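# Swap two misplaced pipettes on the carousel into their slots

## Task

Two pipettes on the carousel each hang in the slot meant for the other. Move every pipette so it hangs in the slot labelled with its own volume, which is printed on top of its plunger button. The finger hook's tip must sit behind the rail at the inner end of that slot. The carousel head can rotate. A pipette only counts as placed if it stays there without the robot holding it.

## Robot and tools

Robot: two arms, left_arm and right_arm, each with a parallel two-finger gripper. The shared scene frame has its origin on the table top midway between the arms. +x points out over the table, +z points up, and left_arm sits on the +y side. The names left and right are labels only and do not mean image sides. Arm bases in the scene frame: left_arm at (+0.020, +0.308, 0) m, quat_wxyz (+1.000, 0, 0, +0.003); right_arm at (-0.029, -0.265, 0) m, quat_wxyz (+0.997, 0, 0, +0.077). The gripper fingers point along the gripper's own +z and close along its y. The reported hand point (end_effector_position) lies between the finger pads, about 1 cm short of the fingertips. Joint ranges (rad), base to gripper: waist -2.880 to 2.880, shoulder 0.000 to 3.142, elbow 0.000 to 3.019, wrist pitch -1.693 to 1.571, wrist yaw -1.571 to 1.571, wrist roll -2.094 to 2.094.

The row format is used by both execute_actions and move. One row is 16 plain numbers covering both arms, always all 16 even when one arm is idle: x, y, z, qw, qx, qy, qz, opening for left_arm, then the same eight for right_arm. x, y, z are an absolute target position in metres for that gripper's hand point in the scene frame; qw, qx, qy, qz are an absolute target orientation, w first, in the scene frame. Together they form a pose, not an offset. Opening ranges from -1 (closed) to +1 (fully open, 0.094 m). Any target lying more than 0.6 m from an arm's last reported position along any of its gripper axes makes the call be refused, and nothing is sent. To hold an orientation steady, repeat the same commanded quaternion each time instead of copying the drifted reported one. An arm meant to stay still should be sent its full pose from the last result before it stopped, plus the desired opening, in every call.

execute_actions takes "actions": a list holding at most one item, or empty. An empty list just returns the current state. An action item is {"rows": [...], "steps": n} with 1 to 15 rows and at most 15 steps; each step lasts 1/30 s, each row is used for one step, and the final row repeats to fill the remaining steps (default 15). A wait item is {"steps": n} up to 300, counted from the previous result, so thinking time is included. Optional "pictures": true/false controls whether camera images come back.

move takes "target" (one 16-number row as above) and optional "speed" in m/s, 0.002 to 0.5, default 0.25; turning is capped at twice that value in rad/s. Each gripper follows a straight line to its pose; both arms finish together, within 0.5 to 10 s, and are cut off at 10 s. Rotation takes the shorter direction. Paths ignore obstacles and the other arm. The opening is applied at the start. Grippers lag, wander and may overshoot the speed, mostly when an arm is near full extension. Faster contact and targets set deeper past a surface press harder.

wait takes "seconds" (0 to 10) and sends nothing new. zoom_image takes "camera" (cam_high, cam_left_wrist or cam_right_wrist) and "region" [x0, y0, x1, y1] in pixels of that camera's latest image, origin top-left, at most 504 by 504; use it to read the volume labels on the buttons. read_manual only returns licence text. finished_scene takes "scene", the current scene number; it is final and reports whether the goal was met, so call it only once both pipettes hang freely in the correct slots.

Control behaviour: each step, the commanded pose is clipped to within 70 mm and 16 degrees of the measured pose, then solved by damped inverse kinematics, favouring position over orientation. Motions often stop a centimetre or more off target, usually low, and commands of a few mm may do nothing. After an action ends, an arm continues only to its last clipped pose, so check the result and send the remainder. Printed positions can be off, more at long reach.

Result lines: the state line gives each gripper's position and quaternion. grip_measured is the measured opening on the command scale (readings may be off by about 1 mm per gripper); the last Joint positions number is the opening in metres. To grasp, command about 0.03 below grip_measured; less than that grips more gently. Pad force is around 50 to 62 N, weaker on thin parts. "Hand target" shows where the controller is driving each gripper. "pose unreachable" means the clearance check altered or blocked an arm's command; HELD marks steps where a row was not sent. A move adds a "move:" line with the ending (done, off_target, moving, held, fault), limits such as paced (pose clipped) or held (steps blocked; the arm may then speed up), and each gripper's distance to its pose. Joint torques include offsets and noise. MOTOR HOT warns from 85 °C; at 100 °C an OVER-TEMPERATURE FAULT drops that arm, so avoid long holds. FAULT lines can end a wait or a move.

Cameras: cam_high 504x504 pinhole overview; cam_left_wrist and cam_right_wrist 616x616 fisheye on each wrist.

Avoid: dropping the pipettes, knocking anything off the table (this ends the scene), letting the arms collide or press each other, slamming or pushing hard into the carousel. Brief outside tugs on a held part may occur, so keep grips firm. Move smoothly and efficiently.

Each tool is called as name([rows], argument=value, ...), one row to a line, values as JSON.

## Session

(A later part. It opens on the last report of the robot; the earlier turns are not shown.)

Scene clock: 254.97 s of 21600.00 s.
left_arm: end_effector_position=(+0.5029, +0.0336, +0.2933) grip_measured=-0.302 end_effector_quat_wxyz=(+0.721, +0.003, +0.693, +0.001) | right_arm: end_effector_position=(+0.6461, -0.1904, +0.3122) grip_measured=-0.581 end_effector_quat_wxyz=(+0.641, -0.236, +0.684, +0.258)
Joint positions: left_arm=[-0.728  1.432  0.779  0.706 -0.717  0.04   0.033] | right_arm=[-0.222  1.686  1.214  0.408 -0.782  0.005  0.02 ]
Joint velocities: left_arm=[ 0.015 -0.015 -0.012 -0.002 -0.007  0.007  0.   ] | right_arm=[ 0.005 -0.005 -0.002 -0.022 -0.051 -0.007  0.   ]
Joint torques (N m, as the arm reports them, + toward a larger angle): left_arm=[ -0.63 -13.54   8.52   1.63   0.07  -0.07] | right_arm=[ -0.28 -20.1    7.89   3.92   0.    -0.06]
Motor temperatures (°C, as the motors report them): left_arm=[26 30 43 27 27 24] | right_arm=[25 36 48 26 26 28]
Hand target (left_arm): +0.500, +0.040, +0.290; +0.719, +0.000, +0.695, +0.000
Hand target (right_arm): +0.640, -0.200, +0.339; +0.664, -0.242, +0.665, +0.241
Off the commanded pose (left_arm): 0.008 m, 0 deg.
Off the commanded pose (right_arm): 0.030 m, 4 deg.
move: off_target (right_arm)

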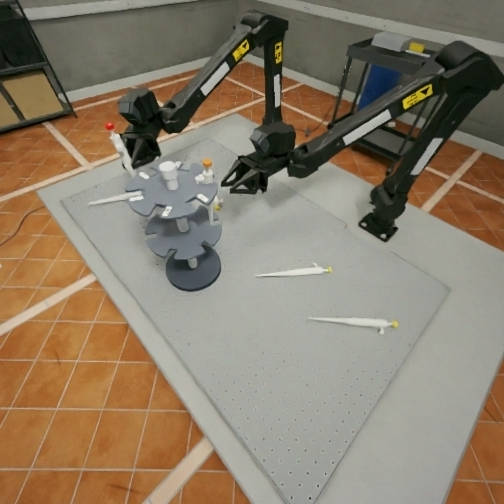

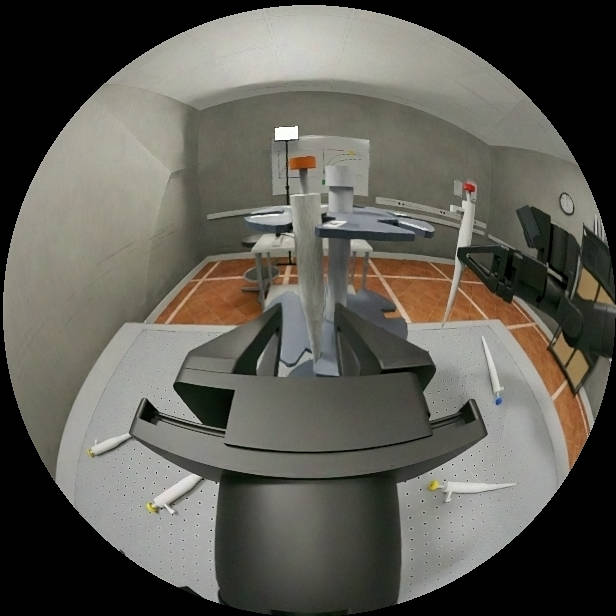

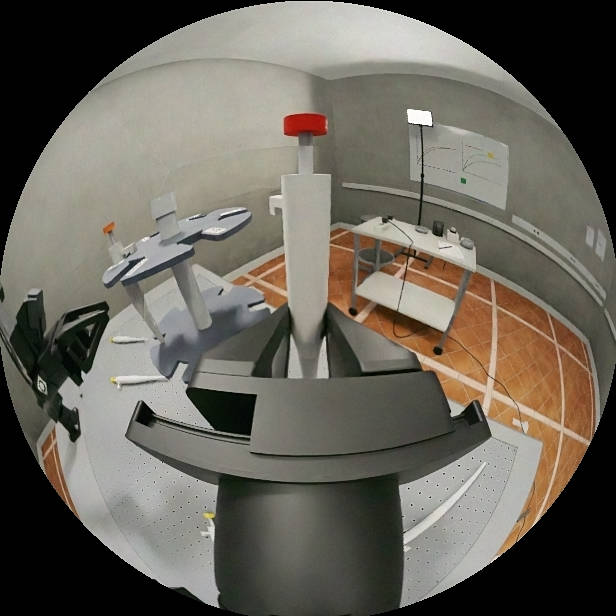

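Well aligned. Advance.

move(target=[0.582,0.036,0.30, 0.7193,0.0,0.6947,0.0,-0.3, 0.64,-0.20,0.34, 0.6645,-0.2418,0.6645,0.2418,-0.612], speed=0.04)

Scene clock: 259.00 s of 21600.00 s.
left_arm: end_effector_position=(+0.5648, +0.0394, +0.2890) grip_measured=-0.302 end_effector_quat_wxyz=(+0.716, +0.009, +0.698, +0.003) | right_arm: end_effector_position=(+0.6461, -0.1904, +0.3122) grip_measured=-0.581 end_effector_quat_wxyz=(+0.641, -0.236, +0.684, +0.258)
Joint positions: left_arm=[-0.628  1.54   0.899  0.671 -0.611  0.034  0.033] | right_arm=[-0.222  1.686  1.214  0.408 -0.782  0.005  0.02 ]
Joint velocities: left_arm=[-0.005  0.005 -0.002 -0.012 -0.037  0.007 -0.   ] | right_arm=[-0.015 -0.015 -0.022  0.002 -0.066  0.037 -0.001]
Joint torques (N m, as the arm reports them, + toward a larger angle): left_arm=[  0.41 -12.71  15.15   1.08   0.03  -0.06] | right_arm=[  0.05 -19.85   7.91   3.84   0.03  -0.05]
Motor temperatures (°C, as the motors report them): left_arm=[26 30 43 26 27 24] | right_arm=[25 36 48 26 26 28]
Hand target (left_arm): +0.581, +0.036, +0.300; +0.720, +0.000, +0.694, +0.000
Hand target (right_arm): +0.640, -0.200, +0.339; +0.664, -0.242, +0.665, +0.241
Off the commanded pose (left_arm): 0.021 m, 1 deg.
Off the commanded pose (right_arm): 0.030 m, 4 deg.
move: off_target (left_arm, right_arm)

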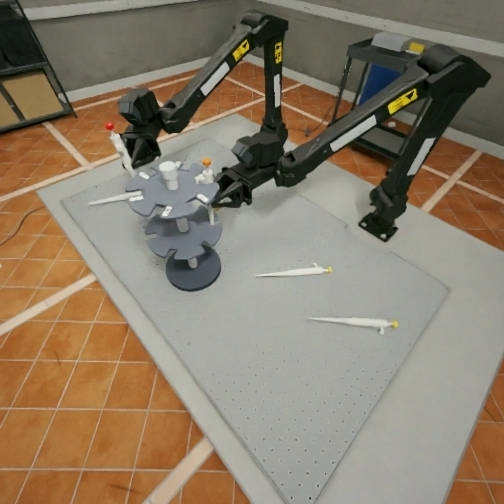

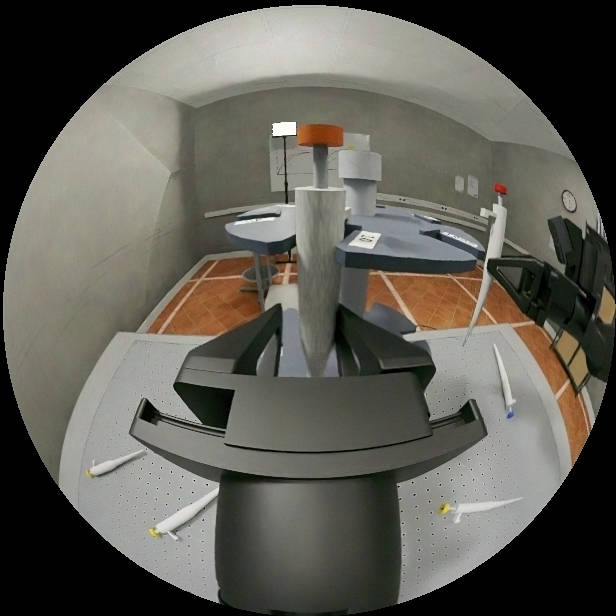

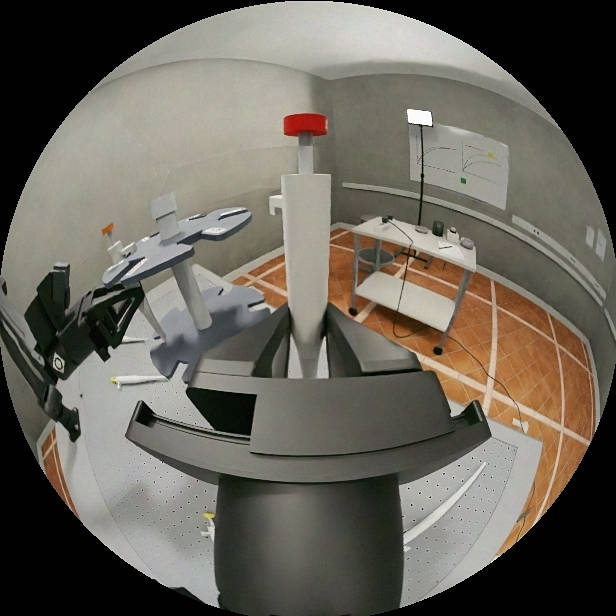

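move(target=[0.583,-0.005,0.30, 0.7193,0.0,0.6947,0.0,-0.3, 0.64,-0.20,0.34, 0.6645,-0.2418,0.6645,0.2418,-0.612], speed=0.025)

Scene clock: 263.33 s of 21600.00 s.
left_arm: end_effector_position=(+0.5713, +0.0125, +0.2886) grip_measured=-0.302 end_effector_quat_wxyz=(+0.715, +0.002, +0.699, +0.010) | right_arm: end_effector_position=(+0.6461, -0.1904, +0.3122) grip_measured=-0.581 end_effector_quat_wxyz=(+0.641, -0.236, +0.684, +0.258)
Joint positions: left_arm=[-0.671  1.595  0.966  0.658 -0.675  0.034  0.033] | right_arm=[-0.222  1.686  1.214  0.408 -0.782  0.005  0.02 ]
Joint velocities: left_arm=[-0.005  0.005 -0.012 -0.007  0.007  0.037  0.001] | right_arm=[-0.015 -0.005 -0.007 -0.007  0.037  0.11   0.   ]
Joint torques (N m, as the arm reports them, + toward a larger angle): left_arm=[ -1.58 -14.61  15.62   0.94  -0.03  -0.03] | right_arm=[ -0.44 -20.06   7.88   3.97   0.03  -0.08]
Motor temperatures (°C, as the motors report them): left_arm=[26 30 44 26 27 24] | right_arm=[25 36 48 26 26 28]
Hand target (left_arm): +0.581, -0.004, +0.300; +0.719, +0.000, +0.695, -0.000
Hand target (right_arm): +0.640, -0.200, +0.339; +0.664, -0.242, +0.665, +0.241
Off the commanded pose (left_arm): 0.024 m, 1 deg.
Off the commanded pose (right_arm): 0.030 m, 4 deg.
move: off_target (left_arm, right_arm)

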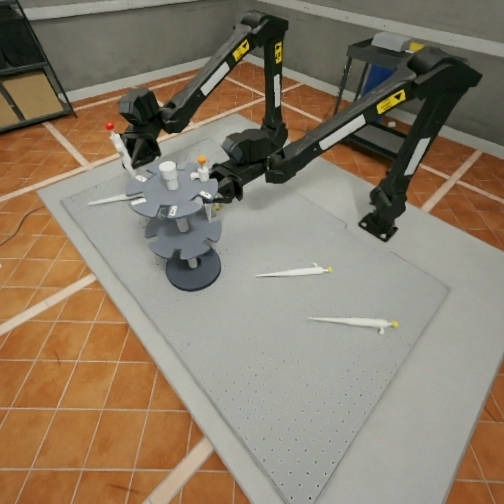

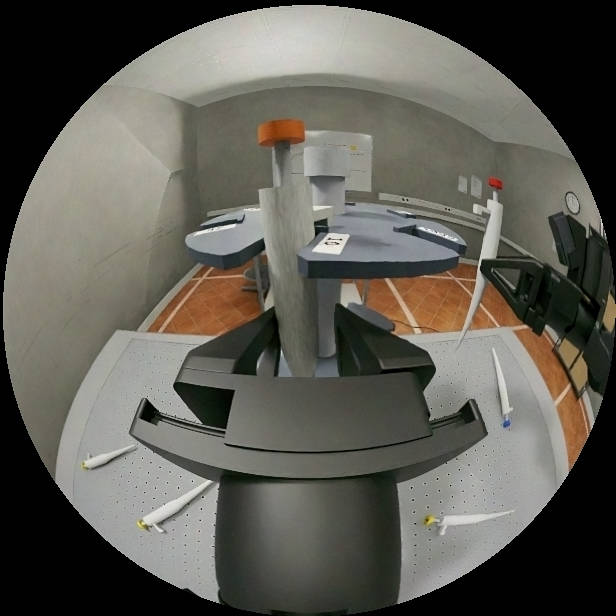

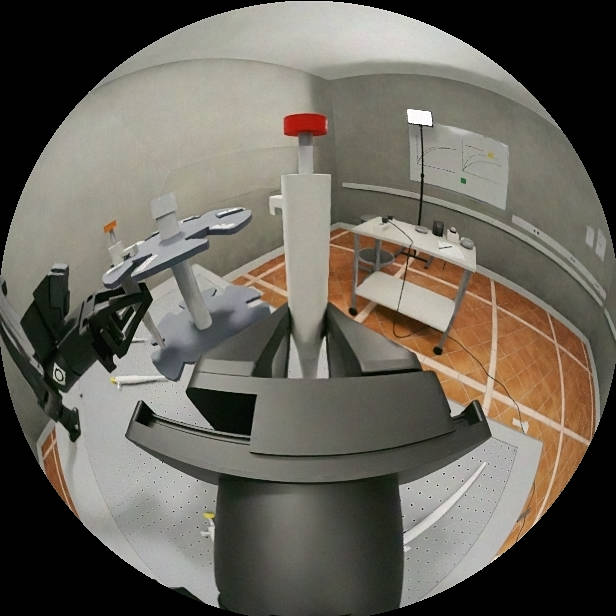

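move(target=[0.578,-0.050,0.30, 0.7193,0.0,0.6947,0.0,-0.3, 0.64,-0.20,0.34, 0.6645,-0.2418,0.6645,0.2418,-0.612], speed=0.025)

Scene clock: 268.63 s of 21600.00 s.
left_arm: end_effector_position=(+0.5674, -0.0315, +0.2883) grip_measured=-0.302 end_effector_quat_wxyz=(+0.715, +0.001, +0.699, +0.009) | right_arm: end_effector_position=(+0.6461, -0.1904, +0.3122) grip_measured=-0.581 end_effector_quat_wxyz=(+0.641, -0.236, +0.684, +0.258)
Joint positions: left_arm=[-0.744  1.653  1.04   0.643 -0.747  0.034  0.033] | right_arm=[-0.222  1.686  1.214  0.408 -0.782  0.005  0.02 ]
Joint velocities: left_arm=[-0.015 -0.005 -0.012  0.002 -0.051  0.022 -0.001] | right_arm=[-0.015  0.005  0.007 -0.007 -0.066  0.081  0.   ]
Joint torques (N m, as the arm reports them, + toward a larger angle): left_arm=[ -1.78 -15.22  15.93   0.95  -0.07   0.01] | right_arm=[ -0.23 -19.9    8.01   3.96   0.03  -0.05]
Motor temperatures (°C, as the motors report them): left_arm=[26 30 44 26 27 24] | right_arm=[25 36 48 26 26 28]
Hand target (left_arm): +0.576, -0.049, +0.300; +0.719, -0.000, +0.695, -0.000
Hand target (right_arm): +0.640, -0.200, +0.339; +0.664, -0.242, +0.665, +0.241
Off the commanded pose (left_arm): 0.024 m, 1 deg.
Off the commanded pose (right_arm): 0.030 m, 4 deg.
move: off_target (left_arm, right_arm)

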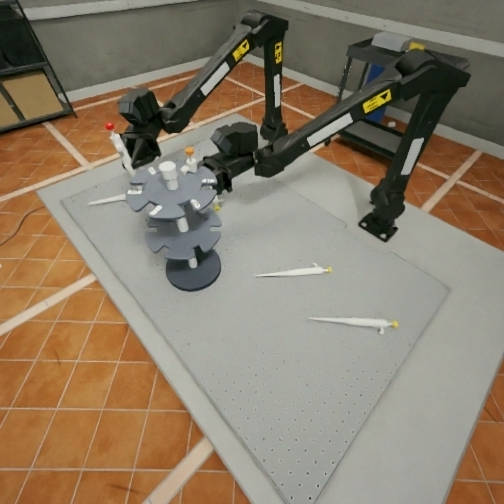

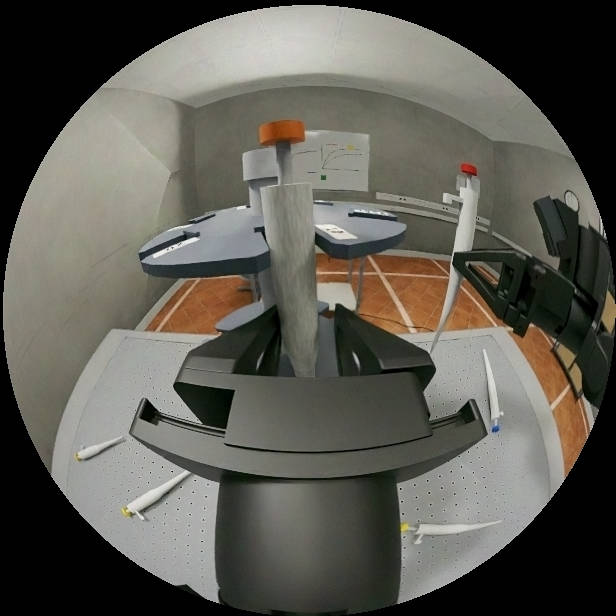

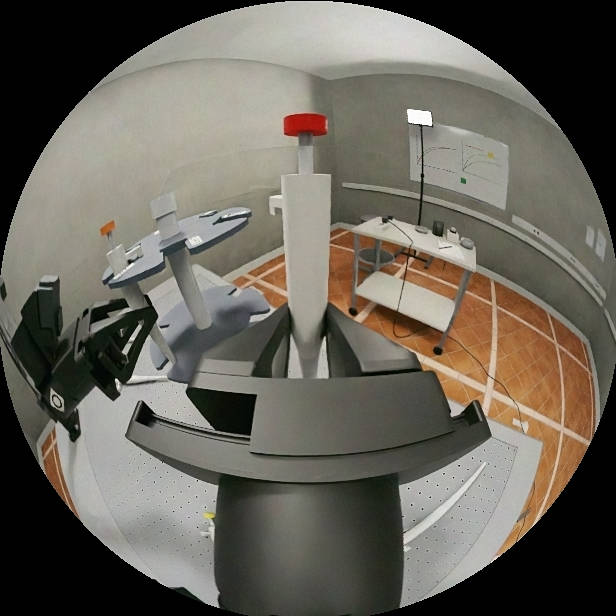

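move(target=[0.582,-0.060,0.30, 0.7084,-0.1206,0.6841,0.1249,-0.3, 0.64,-0.20,0.34, 0.6645,-0.2418,0.6645,0.2418,-0.612], speed=0.03)

Scene clock: 277.47 s of 21600.00 s.
left_arm: end_effector_position=(+0.5728, -0.0414, +0.2916) grip_measured=-0.302 end_effector_quat_wxyz=(+0.705, -0.123, +0.686, +0.129) | right_arm: end_effector_position=(+0.6461, -0.1904, +0.3122) grip_measured=-0.581 end_effector_quat_wxyz=(+0.641, -0.236, +0.684, +0.258)
Joint positions: left_arm=[-0.814  1.788  1.225  0.634 -1.165  0.067  0.033] | right_arm=[-0.222  1.686  1.214  0.408 -0.782  0.005  0.02 ]
Joint velocities: left_arm=[-0.005 -0.005  0.007 -0.017  0.051  0.022  0.   ] | right_arm=[-0.015  0.005 -0.007 -0.017  0.037 -0.007 -0.001]
Joint torques (N m, as the arm reports them, + toward a larger angle): left_arm=[ -1.92 -17.23  15.95   0.76  -0.03   0.14] | right_arm=[ -0.4  -20.13   8.01   3.97   0.01  -0.06]
Motor temperatures (°C, as the motors report them): left_arm=[26 30 45 26 27 24] | right_arm=[25 36 48 26 26 28]
Hand target (left_arm): +0.580, -0.060, +0.300; +0.708, -0.121, +0.685, +0.124
Hand target (right_arm): +0.640, -0.200, +0.339; +0.664, -0.242, +0.665, +0.241
Off the commanded pose (left_arm): 0.022 m, 1 deg.
Off the commanded pose (right_arm): 0.030 m, 4 deg.
move: off_target (left_arm, right_arm)

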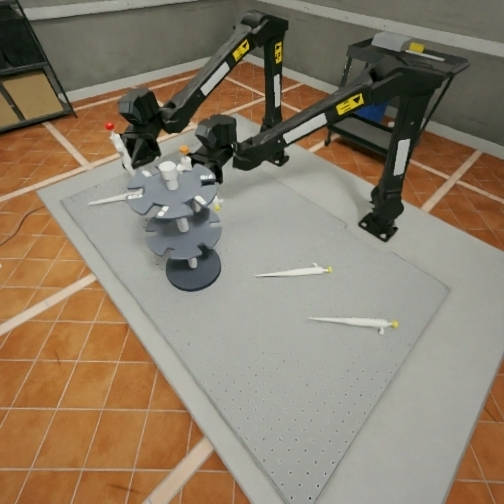

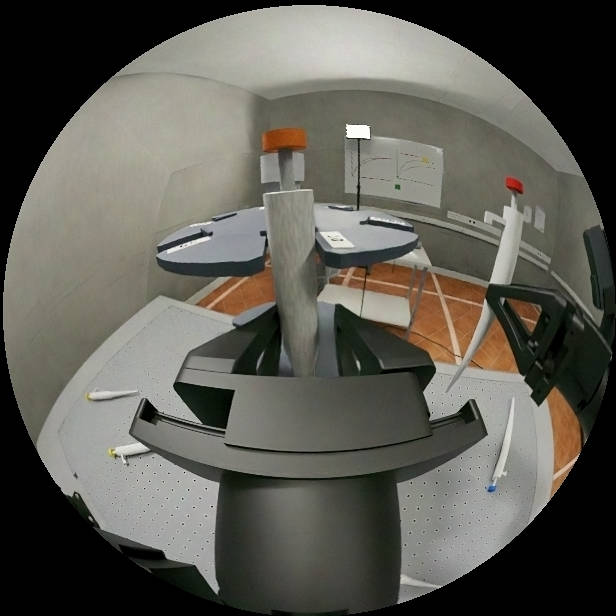

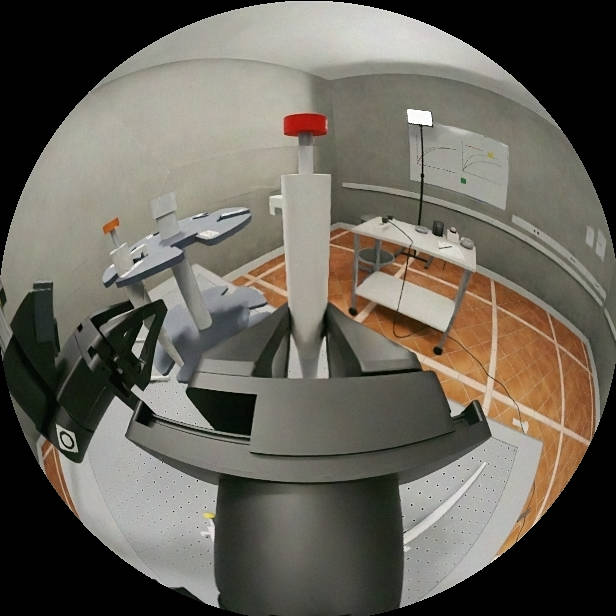

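execute_actions([
  {"rows": [[0.582,-0.055,0.30, 0.7084,-0.1206,0.6841,0.1249,-0.45, 0.64,-0.20,0.34, 0.6645,-0.2418,0.6645,0.2418,-0.612],[0.582,-0.055,0.30, 0.7084,-0.1206,0.6841,0.1249,-0.45, 0.64,-0.20,0.34, 0.6645,-0.2418,0.6645,0.2418,-0.612],[0.582,-0.055,0.30, 0.7084,-0.1206,0.6841,0.1249,-0.45, 0.64,-0.20,0.34, 0.6645,-0.2418,0.6645,0.2418,-0.612],[0.582,-0.055,0.30, 0.7084,-0.1206,0.6841,0.1249,-0.5, 0.64,-0.20,0.34, 0.6645,-0.2418,0.6645,0.2418,-0.612],[0.582,-0.055,0.30, 0.7084,-0.1206,0.6841,0.1249,-0.5, 0.64,-0.20,0.34, 0.6645,-0.2418,0.6645,0.2418,-0.612],[0.582,-0.055,0.30, 0.7084,-0.1206,0.6841,0.1249,-0.5, 0.64,-0.20,0.34, 0.6645,-0.2418,0.6645,0.2418,-0.612],[0.582,-0.055,0.30, 0.7084,-0.1206,0.6841,0.1249,-0.54, 0.64,-0.20,0.34, 0.6645,-0.2418,0.6645,0.2418,-0.612],[0.582,-0.055,0.30, 0.7084,-0.1206,0.6841,0.1249,-0.54, 0.64,-0.20,0.34, 0.6645,-0.2418,0.6645,0.2418,-0.612],[0.582,-0.055,0.30, 0.7084,-0.1206,0.6841,0.1249,-0.54, 0.64,-0.20,0.34, 0.6645,-0.2418,0.6645,0.2418,-0.612],[0.582,-0.055,0.30, 0.7084,-0.1206,0.6841,0.1249,-0.57, 0.64,-0.20,0.34, 0.6645,-0.2418,0.6645,0.2418,-0.612],[0.582,-0.055,0.30, 0.7084,-0.1206,0.6841,0.1249,-0.57, 0.64,-0.20,0.34, 0.6645,-0.2418,0.6645,0.2418,-0.612],[0.582,-0.055,0.30, 0.7084,-0.1206,0.6841,0.1249,-0.57, 0.64,-0.20,0.34, 0.6645,-0.2418,0.6645,0.2418,-0.612],[0.582,-0.055,0.30, 0.7084,-0.1206,0.6841,0.1249,-0.605, 0.64,-0.20,0.34, 0.6645,-0.2418,0.6645,0.2418,-0.612]], "steps": 15},
], pictures=false)

wait(seconds=0.5)

Scene clock: 288.23 s of 21600.00 s.
left_arm: end_effector_position=(+0.5729, -0.0418, +0.2917) grip_measured=-0.562 end_effector_quat_wxyz=(+0.705, -0.122, +0.686, +0.129) | right_arm: end_effector_position=(+0.6461, -0.1904, +0.3122) grip_measured=-0.581 end_effector_quat_wxyz=(+0.641, -0.236, +0.684, +0.258)
Joint positions: left_arm=[-0.814  1.788  1.225  0.634 -1.162  0.07   0.021] | right_arm=[-0.222  1.686  1.214  0.408 -0.782  0.005  0.02 ]
Joint velocities: left_arm=[-0.005 -0.005  0.012  0.007 -0.051 -0.022  0.   ] | right_arm=[-0.015  0.005 -0.012 -0.022  0.022  0.037 -0.   ]
Joint torques (N m, as the arm reports them, + toward a larger angle): left_arm=[ -1.11 -17.56  15.04   0.94   0.14   0.16] | right_arm=[ -0.54 -19.97   7.84   3.88   0.02  -0.03]
Motor temperatures (°C, as the motors report them): left_arm=[26 31 46 26 27 24] | right_arm=[25 36 48 26 26 28]
Hand target (left_arm): +0.581, -0.054, +0.300; +0.708, -0.121, +0.684, +0.125
Hand target (right_arm): +0.640, -0.200, +0.339; +0.664, -0.242, +0.665, +0.241
Off the commanded pose (left_arm): 0.018 m, 1 deg.
Off the commanded pose (right_arm): 0.030 m, 4 deg.
Steps of this call (steps 1 to 90: nothing new was sent; then 7.27 s passed at rest; steps 91 to 105: all 15 steps of this action). Readings (end_effector_position):
91: left_arm (+0.5727, -0.0413, +0.2916) | right_arm (+0.6461, -0.1904, +0.3122)
92: left_arm (+0.5729, -0.0416, +0.2916) | right_arm (+0.6461, -0.1904, +0.3122)
94: left_arm (+0.5729, -0.0418, +0.2916) | right_arm (+0.6461, -0.1904, +0.3122)
98: left_arm (+0.5729, -0.0418, +0.2917) | right_arm (+0.6461, -0.1904, +0.3122)
105: the state above

Scene clock: 288.73 s of 21600.00 s.
left_arm: end_effector_position=(+0.5729, -0.0418, +0.2917) grip_measured=-0.562 end_effector_quat_wxyz=(+0.705, -0.122, +0.686, +0.129) | right_arm: end_effector_position=(+0.6461, -0.1904, +0.3122) grip_measured=-0.581 end_effector_quat_wxyz=(+0.641, -0.236, +0.684, +0.258)
Joint positions: left_arm=[-0.814  1.788  1.225  0.634 -1.162  0.07   0.021] | right_arm=[-0.222  1.686  1.214  0.408 -0.782  0.005  0.02 ]
Joint velocities: left_arm=[-0.005  0.005 -0.012  0.002 -0.007 -0.022 -0.   ] | right_arm=[-0.005  0.005 -0.022 -0.007  0.051 -0.066 -0.002]
Joint torques (N m, as the arm reports them, + toward a larger angle): left_arm=[ -0.93 -17.84  14.98   0.83   0.1    0.13] | right_arm=[ -0.33 -19.76   7.94   3.9    0.03  -0.03]
Motor temperatures (°C, as the motors report them): left_arm=[26 31 46 26 27 24] | right_arm=[25 36 48 26 26 28]
Hand target (left_arm): +0.581, -0.054, +0.300; +0.708, -0.121, +0.684, +0.125
Hand target (right_arm): +0.640, -0.200, +0.339; +0.664, -0.242, +0.665, +0.241
Off the commanded pose (left_arm): 0.018 m, 1 deg.
Off the commanded pose (right_arm): 0.030 m, 4 deg.
Steps of this call (steps 1 to 15: nothing new was sent). Readings (end_effector_position):
1: left_arm (+0.5729, -0.0418, +0.2917) | right_arm (+0.6461, -0.1904, +0.3122)
2: left_arm (+0.5729, -0.0418, +0.2917) | right_arm (+0.6461, -0.1904, +0.3122)
4: left_arm (+0.5729, -0.0418, +0.2917) | right_arm (+0.6461, -0.1904, +0.3122)
8: left_arm (+0.5729, -0.0418, +0.2917) | right_arm (+0.6461, -0.1904, +0.3122)
15: the state above

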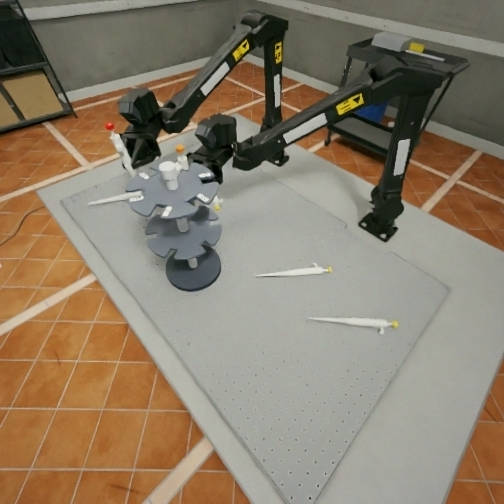

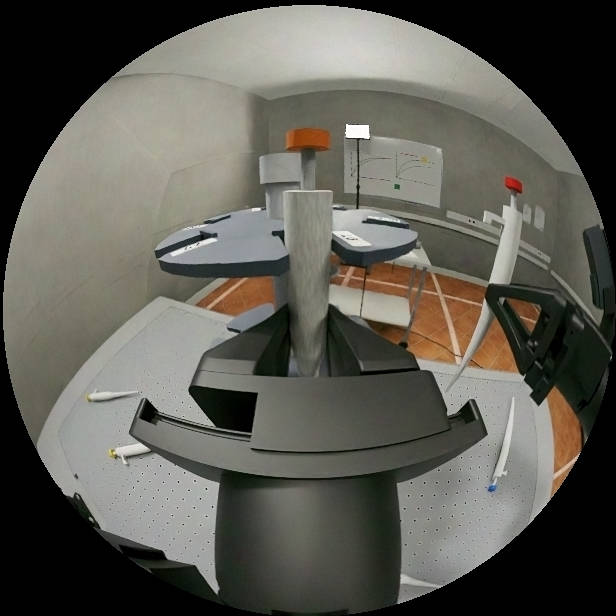

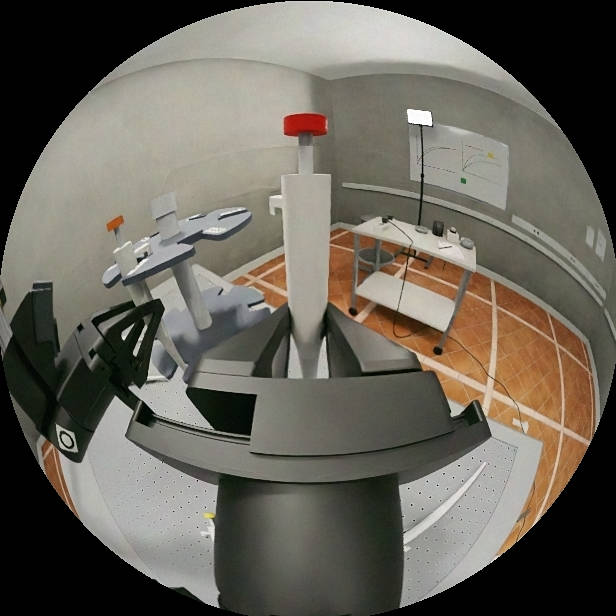

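move(target=[0.582,-0.055,0.316, 0.7084,-0.1206,0.6841,0.1249,-0.597, 0.64,-0.20,0.34, 0.6645,-0.2418,0.6645,0.2418,-0.612], speed=0.02)

Scene clock: 295.20 s of 21600.00 s.
left_arm: end_effector_position=(+0.5740, -0.0430, +0.2920) grip_measured=-0.562 end_effector_quat_wxyz=(+0.701, -0.116, +0.690, +0.134) | right_arm: end_effector_position=(+0.6461, -0.1904, +0.3122) grip_measured=-0.581 end_effector_quat_wxyz=(+0.641, -0.236, +0.684, +0.258)
Joint positions: left_arm=[-0.814  1.787  1.233  0.605 -1.162  0.07   0.021] | right_arm=[-0.222  1.686  1.214  0.408 -0.782  0.005  0.02 ]
Joint velocities: left_arm=[-0.005 -0.005  0.002  0.002 -0.022 -0.007  0.   ] | right_arm=[ 0.005 -0.005 -0.007 -0.002 -0.037 -0.051 -0.   ]
Joint torques (N m, as the arm reports them, + toward a larger angle): left_arm=[ -1.27 -19.97  15.64   0.61   0.07   0.17] | right_arm=[  0.22 -19.96   8.13   3.8    0.06  -0.05]
Motor temperatures (°C, as the motors report them): left_arm=[26 31 46 26 27 24] | right_arm=[25 36 48 26 26 28]
Hand target (left_arm): +0.580, -0.054, +0.316; +0.709, -0.120, +0.684, +0.125
Hand target (right_arm): +0.640, -0.200, +0.339; +0.664, -0.242, +0.665, +0.241
Off the commanded pose (left_arm): 0.028 m, 2 deg.
Off the commanded pose (right_arm): 0.030 m, 4 deg.
After step 90, 1.47 s passed at rest.
move: off_target (left_arm, right_arm)

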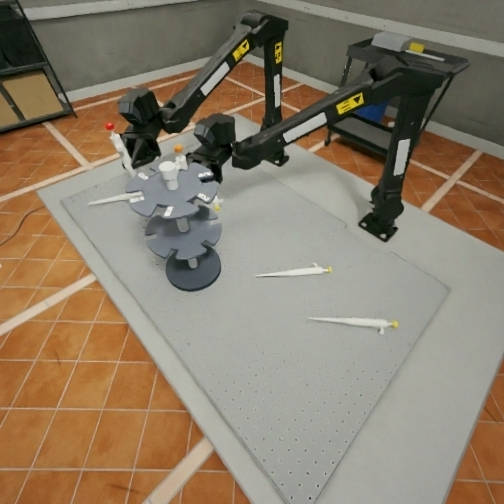

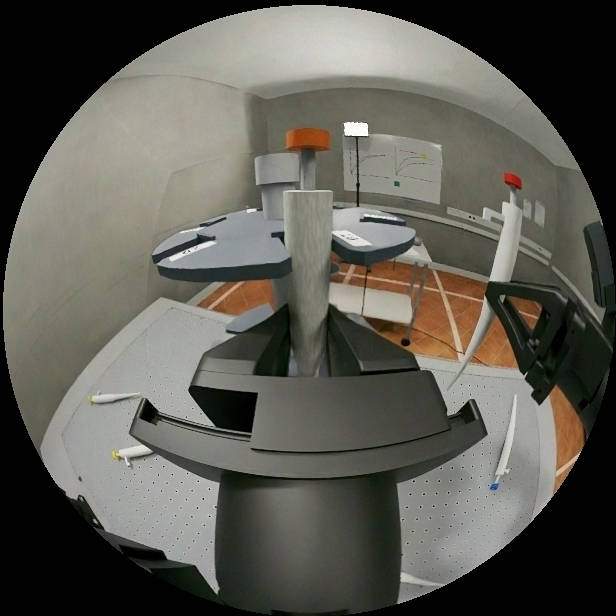

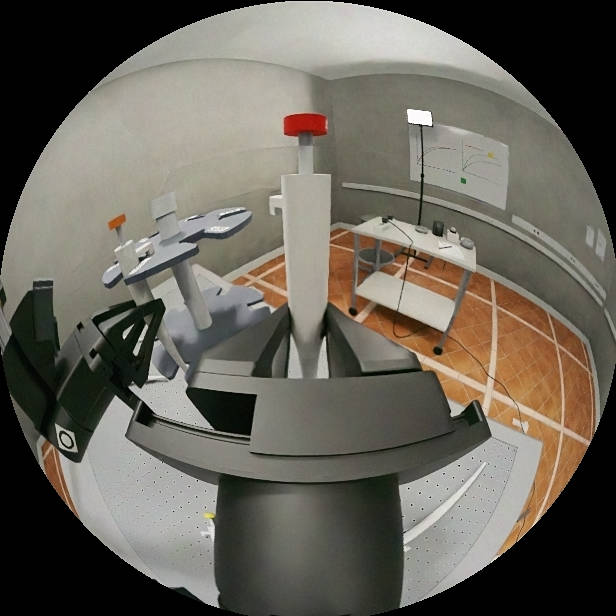

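move(target=[0.580,-0.056,0.330, 0.7084,-0.1206,0.6841,0.1249,-0.597, 0.64,-0.20,0.34, 0.6645,-0.2418,0.6645,0.2418,-0.612], speed=0.02)

Scene clock: 299.47 s of 21600.00 s.
left_arm: end_effector_position=(+0.5743, -0.0433, +0.2926) grip_measured=-0.562 end_effector_quat_wxyz=(+0.697, -0.111, +0.694, +0.139) | right_arm: end_effector_position=(+0.6461, -0.1904, +0.3122) grip_measured=-0.581 end_effector_quat_wxyz=(+0.641, -0.236, +0.684, +0.258)
Joint positions: left_arm=[-0.814  1.782  1.238  0.573 -1.162  0.064  0.021] | right_arm=[-0.222  1.686  1.214  0.408 -0.782  0.005  0.02 ]
Joint velocities: left_arm=[-0.015 -0.005  0.002 -0.002  0.007  0.037  0.   ] | right_arm=[ 0.005 -0.015  0.007  0.017 -0.007  0.022 -0.001]
Joint torques (N m, as the arm reports them, + toward a larger angle): left_arm=[ -1.27 -21.26  16.5    0.68  -0.04   0.15] | right_arm=[ -0.2  -20.55   7.92   3.95   0.02  -0.08]
Motor temperatures (°C, as the motors report them): left_arm=[26 31 46 26 27 24] | right_arm=[25 36 48 26 26 28]
Hand target (left_arm): +0.578, -0.054, +0.330; +0.709, -0.121, +0.684, +0.124
Hand target (right_arm): +0.640, -0.200, +0.339; +0.664, -0.242, +0.665, +0.241
Off the commanded pose (left_arm): 0.040 m, 3 deg.
Off the commanded pose (right_arm): 0.030 m, 4 deg.
move: off_target (left_arm, right_arm)

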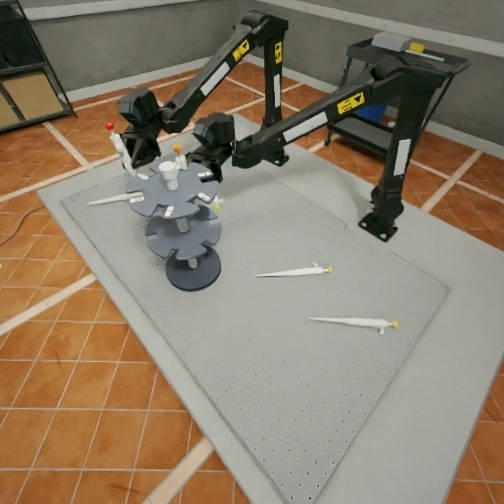

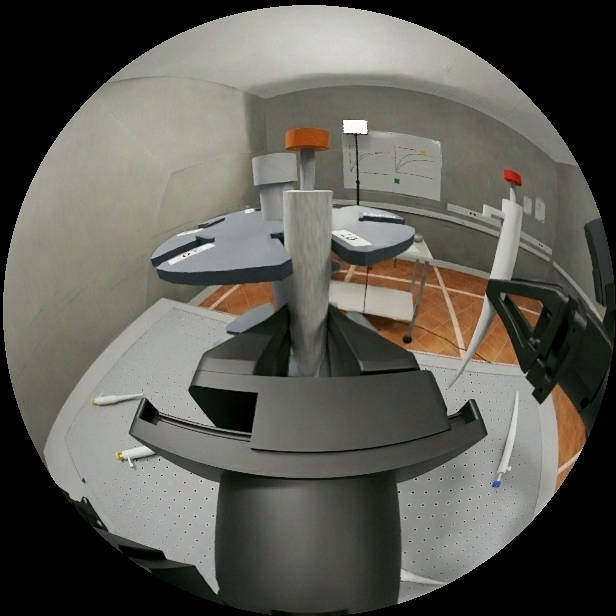

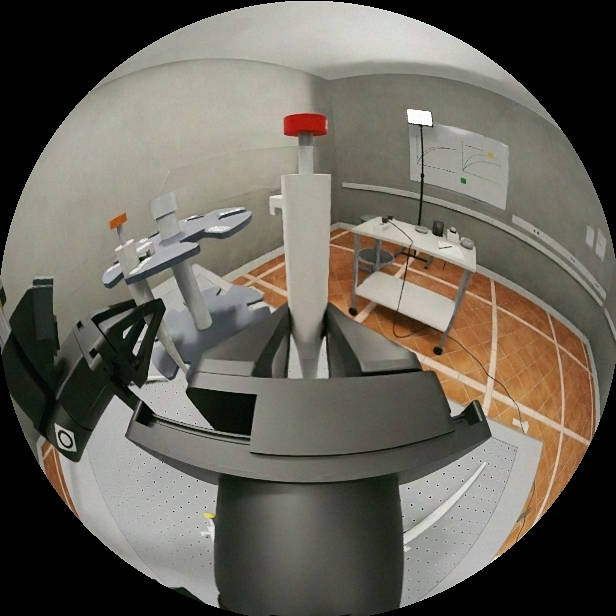

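move(target=[0.580,-0.056,0.340, 0.7318,-0.1162,0.6590,0.1290,-0.597, 0.64,-0.20,0.34, 0.6645,-0.2418,0.6645,0.2418,-0.612], speed=0.02)

Scene clock: 305.43 s of 21600.00 s.
left_arm: end_effector_position=(+0.5716, -0.0457, +0.3133) grip_measured=-0.562 end_effector_quat_wxyz=(+0.717, -0.100, +0.675, +0.146) | right_arm: end_effector_position=(+0.6461, -0.1904, +0.3122) grip_measured=-0.581 end_effector_quat_wxyz=(+0.641, -0.236, +0.684, +0.258)
Joint positions: left_arm=[-0.819  1.782  1.238  0.718 -1.155  0.213  0.021] | right_arm=[-0.222  1.686  1.214  0.408 -0.782  0.005  0.02 ]
Joint velocities: left_arm=[ 0.005 -0.015 -0.007 -0.002  0.037  0.022 -0.   ] | right_arm=[ 0.005  0.005 -0.007 -0.002  0.022  0.051 -0.   ]
Joint torques (N m, as the arm reports them, + toward a larger angle): left_arm=[ -1.22 -19.35  15.7    2.35   0.15   0.18] | right_arm=[ -0.67 -19.76   8.07   3.88   0.01  -0.07]
Motor temperatures (°C, as the motors report them): left_arm=[26 31 46 26 27 24] | right_arm=[25 36 48 26 26 28]
Hand target (left_arm): +0.578, -0.055, +0.339; +0.731, -0.117, +0.660, +0.128
Hand target (right_arm): +0.640, -0.200, +0.339; +0.664, -0.242, +0.665, +0.241
Off the commanded pose (left_arm): 0.030 m, 4 deg.
Off the commanded pose (right_arm): 0.030 m, 4 deg.
After step 90, 0.20 s passed at rest.
move: off_target (left_arm, right_arm)

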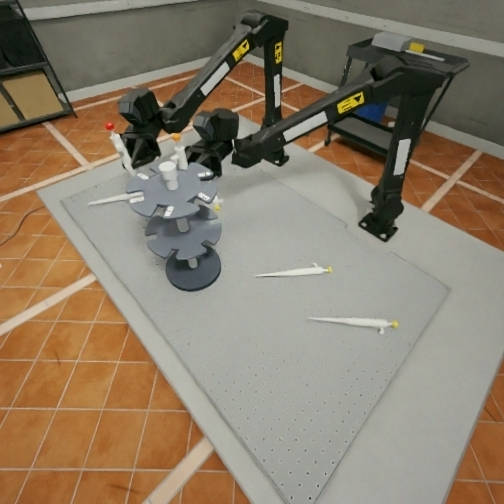

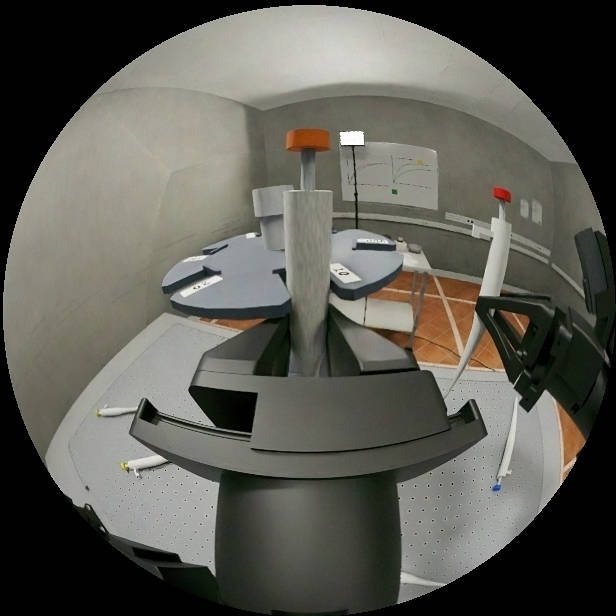

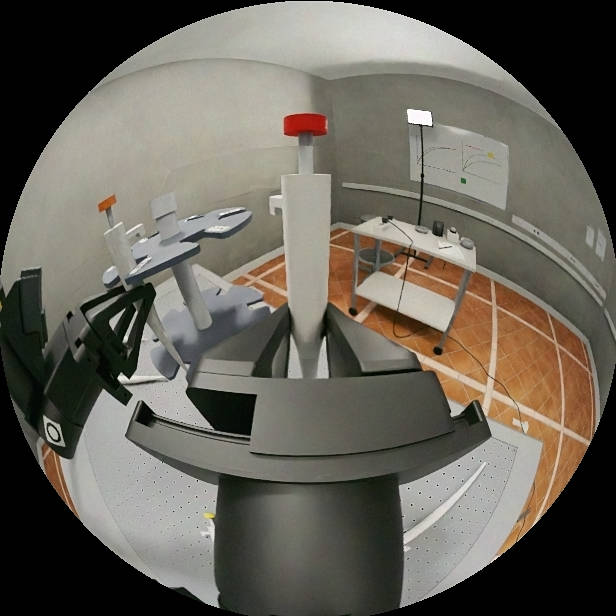

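move(target=[0.535,-0.082,0.316, 0.7250,-0.1175,0.6665,0.1278,-0.597, 0.64,-0.20,0.34, 0.6645,-0.2418,0.6645,0.2418,-0.612], speed=0.025)

Scene clock: 310.17 s of 21600.00 s.
left_arm: end_effector_position=(+0.5351, -0.0753, +0.3193) grip_measured=-0.562 end_effector_quat_wxyz=(+0.722, -0.117, +0.669, +0.130) | right_arm: end_effector_position=(+0.6461, -0.1904, +0.3122) grip_measured=-0.581 end_effector_quat_wxyz=(+0.641, -0.236, +0.684, +0.258)
Joint positions: left_arm=[-0.902  1.782  1.238  0.783 -1.239  0.231  0.021] | right_arm=[-0.222  1.686  1.214  0.408 -0.782  0.005  0.02 ]
Joint velocities: left_arm=[-0.005  0.015 -0.002  0.012 -0.051  0.066  0.   ] | right_arm=[ 0.005 -0.024  0.007  0.002 -0.022  0.022 -0.   ]
Joint torques (N m, as the arm reports them, + toward a larger angle): left_arm=[ -2.38 -18.6   10.91   2.01   0.04   0.11] | right_arm=[ -0.21 -19.92   7.9    3.85   0.02  -0.07]
Motor temperatures (°C, as the motors report them): left_arm=[26 31 45 26 27 24] | right_arm=[25 36 47 26 26 28]
Hand target (left_arm): +0.534, -0.081, +0.316; +0.724, -0.118, +0.667, +0.127
Hand target (right_arm): +0.640, -0.200, +0.339; +0.664, -0.242, +0.665, +0.241
Off the commanded pose (left_arm): 0.007 m, 1 deg.
Off the commanded pose (right_arm): 0.030 m, 4 deg.
move: off_target (right_arm)

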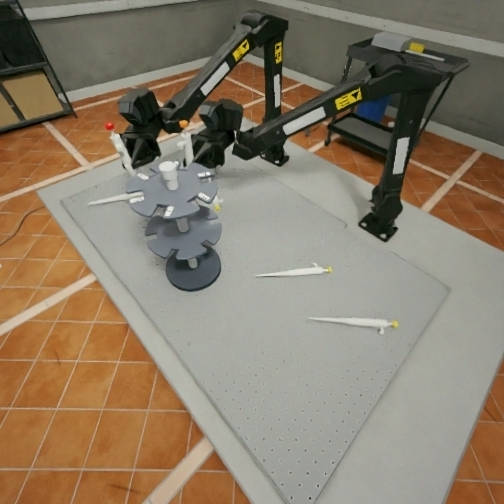

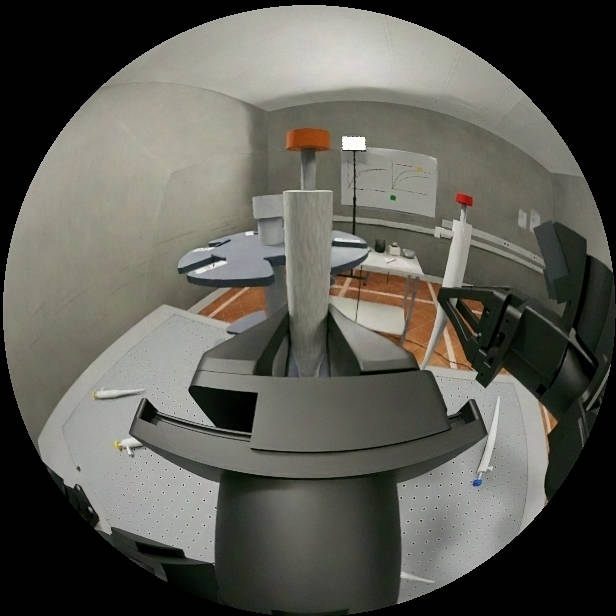

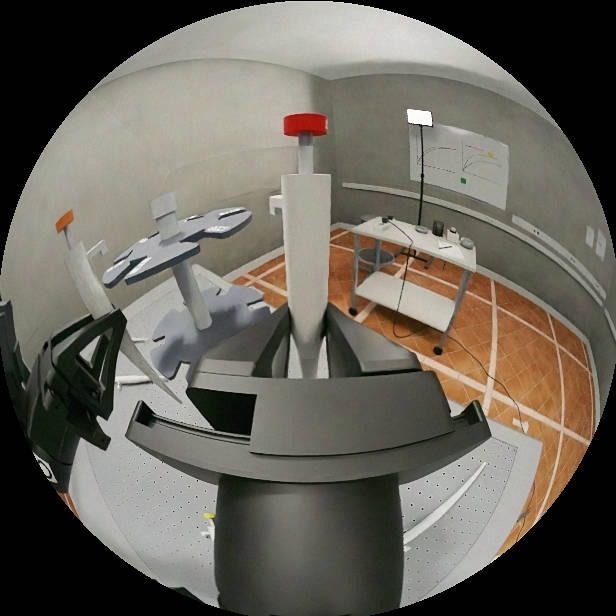

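move(target=[0.45,0.03,0.32, 0.7193,0.0,0.6947,0.0,-0.597, 0.64,-0.20,0.34, 0.6645,-0.2418,0.6645,0.2418,-0.612], speed=0.12)

move(target=[0.47,0.20,0.33, 0.6645,0.2418,0.6645,-0.2418,-0.597, 0.53,-0.15,0.34, 0.6964,-0.1228,0.6964,0.1228,-0.612], speed=0.12)

Scene clock: 317.20 s of 21600.00 s.
left_arm: end_effector_position=(+0.4526, +0.0259, +0.3260) grip_measured=-0.562 end_effector_quat_wxyz=(+0.725, +0.000, +0.689, -0.002) | right_arm: end_effector_position=(+0.6461, -0.1904, +0.3122) grip_measured=-0.581 end_effector_quat_wxyz=(+0.641, -0.236, +0.684, +0.258)
Joint positions: left_arm=[-0.83   1.298  0.742  0.63  -0.818  0.052  0.021] | right_arm=[-0.222  1.686  1.214  0.408 -0.782  0.005  0.02 ]
Joint velocities: left_arm=[-0.015 -0.005  0.007 -0.007 -0.037 -0.007 -0.002] | right_arm=[-0.005  0.005  0.002 -0.002  0.007  0.022 -0.001]
Joint torques (N m, as the arm reports them, + toward a larger angle): left_arm=[ -0.46 -11.67   9.41   1.     0.07  -0.07] | right_arm=[  0.16 -19.97   7.97   3.92  -0.02  -0.06]
Motor temperatures (°C, as the motors report them): left_arm=[26 31 44 26 27 24] | right_arm=[25 36 47 26 26 28]
Hand target (left_arm): +0.452, +0.031, +0.321; +0.720, +0.000, +0.694, +0.001
Hand target (right_arm): +0.640, -0.200, +0.339; +0.664, -0.242, +0.665, +0.241
Off the commanded pose (left_arm): 0.008 m, 1 deg.
Off the commanded pose (right_arm): 0.030 m, 4 deg.
After step 90, 2.20 s passed at rest.
move: off_target (right_arm)

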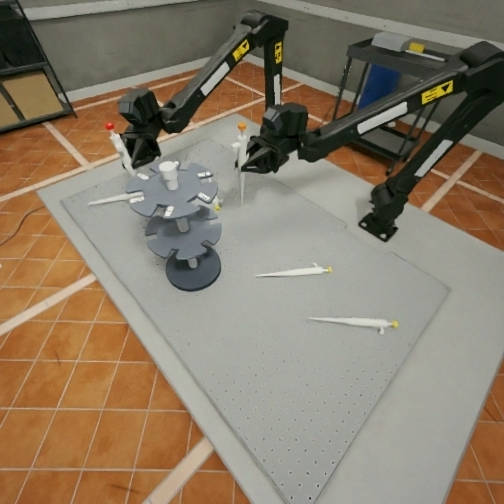

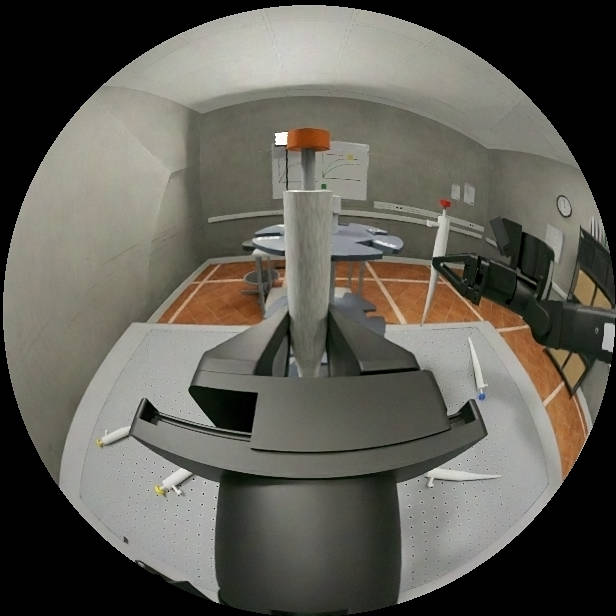

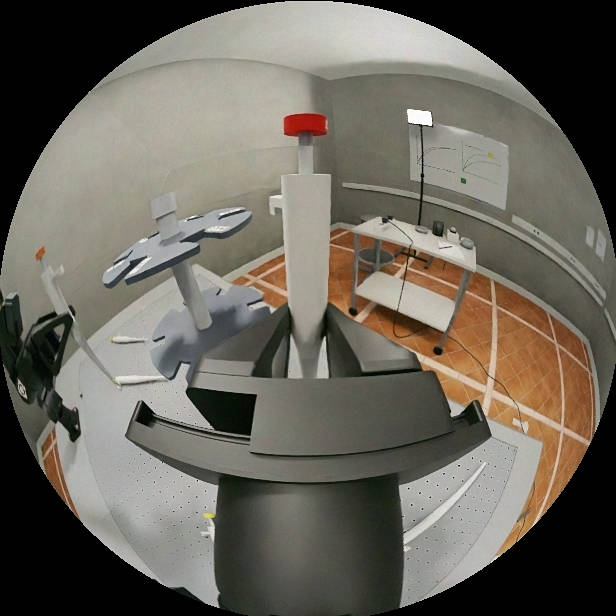

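Scene clock: 320.50 s of 21600.00 s.
left_arm: end_effector_position=(+0.4663, +0.1977, +0.3225) grip_measured=-0.562 end_effector_quat_wxyz=(+0.665, +0.245, +0.664, -0.239) | right_arm: end_effector_position=(+0.5373, -0.1554, +0.3178) grip_measured=-0.581 end_effector_quat_wxyz=(+0.676, -0.117, +0.717, +0.122)
Joint positions: left_arm=[-0.005  1.069  0.601  0.465  0.701  0.011  0.021] | right_arm=[-0.024  1.334  0.834  0.443 -0.21   0.005  0.02 ]
Joint velocities: left_arm=[-0.005 -0.015  0.002 -0.002 -0.007  0.037 -0.   ] | right_arm=[-0.005  0.005 -0.012 -0.022 -0.066 -0.007  0.001]
Joint torques (N m, as the arm reports them, + toward a larger angle): left_arm=[-0.61 -5.75 13.71  1.06  0.12 -0.02] | right_arm=[  1.93 -13.1    8.03   4.13   0.1   -0.05]
Motor temperatures (°C, as the motors report them): left_arm=[26 31 44 26 27 24] | right_arm=[25 36 47 26 26 28]
Hand target (left_arm): +0.473, +0.199, +0.330; +0.666, +0.244, +0.663, -0.240
Hand target (right_arm): +0.530, -0.150, +0.338; +0.695, -0.123, +0.697, +0.123
Off the commanded pose (left_arm): 0.009 m, 1 deg.
Off the commanded pose (right_arm): 0.024 m, 3 deg.
move: off_target (right_arm)

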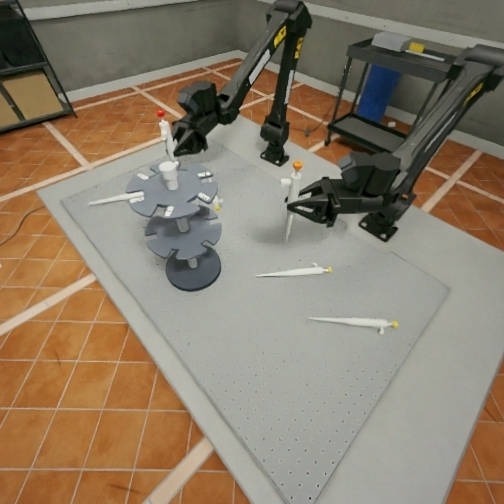

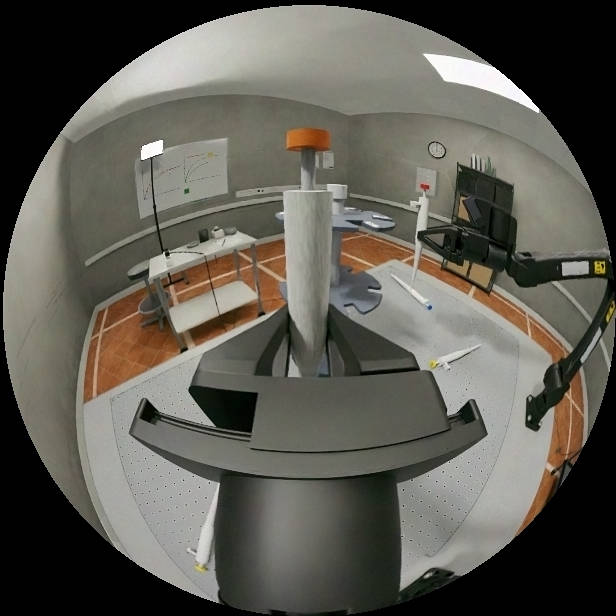

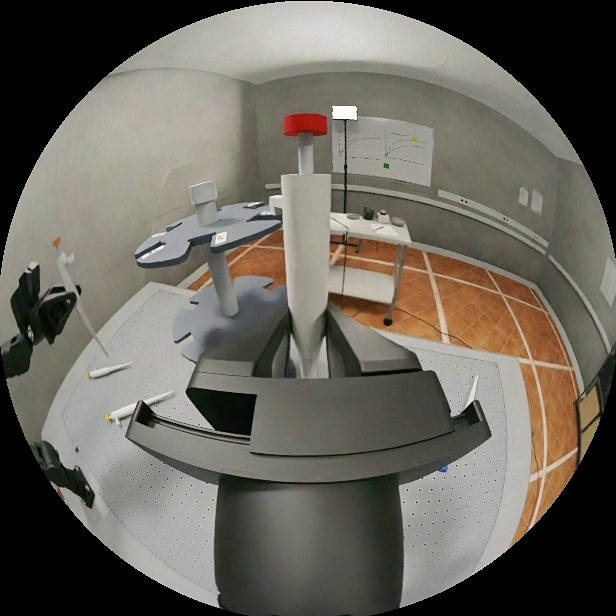

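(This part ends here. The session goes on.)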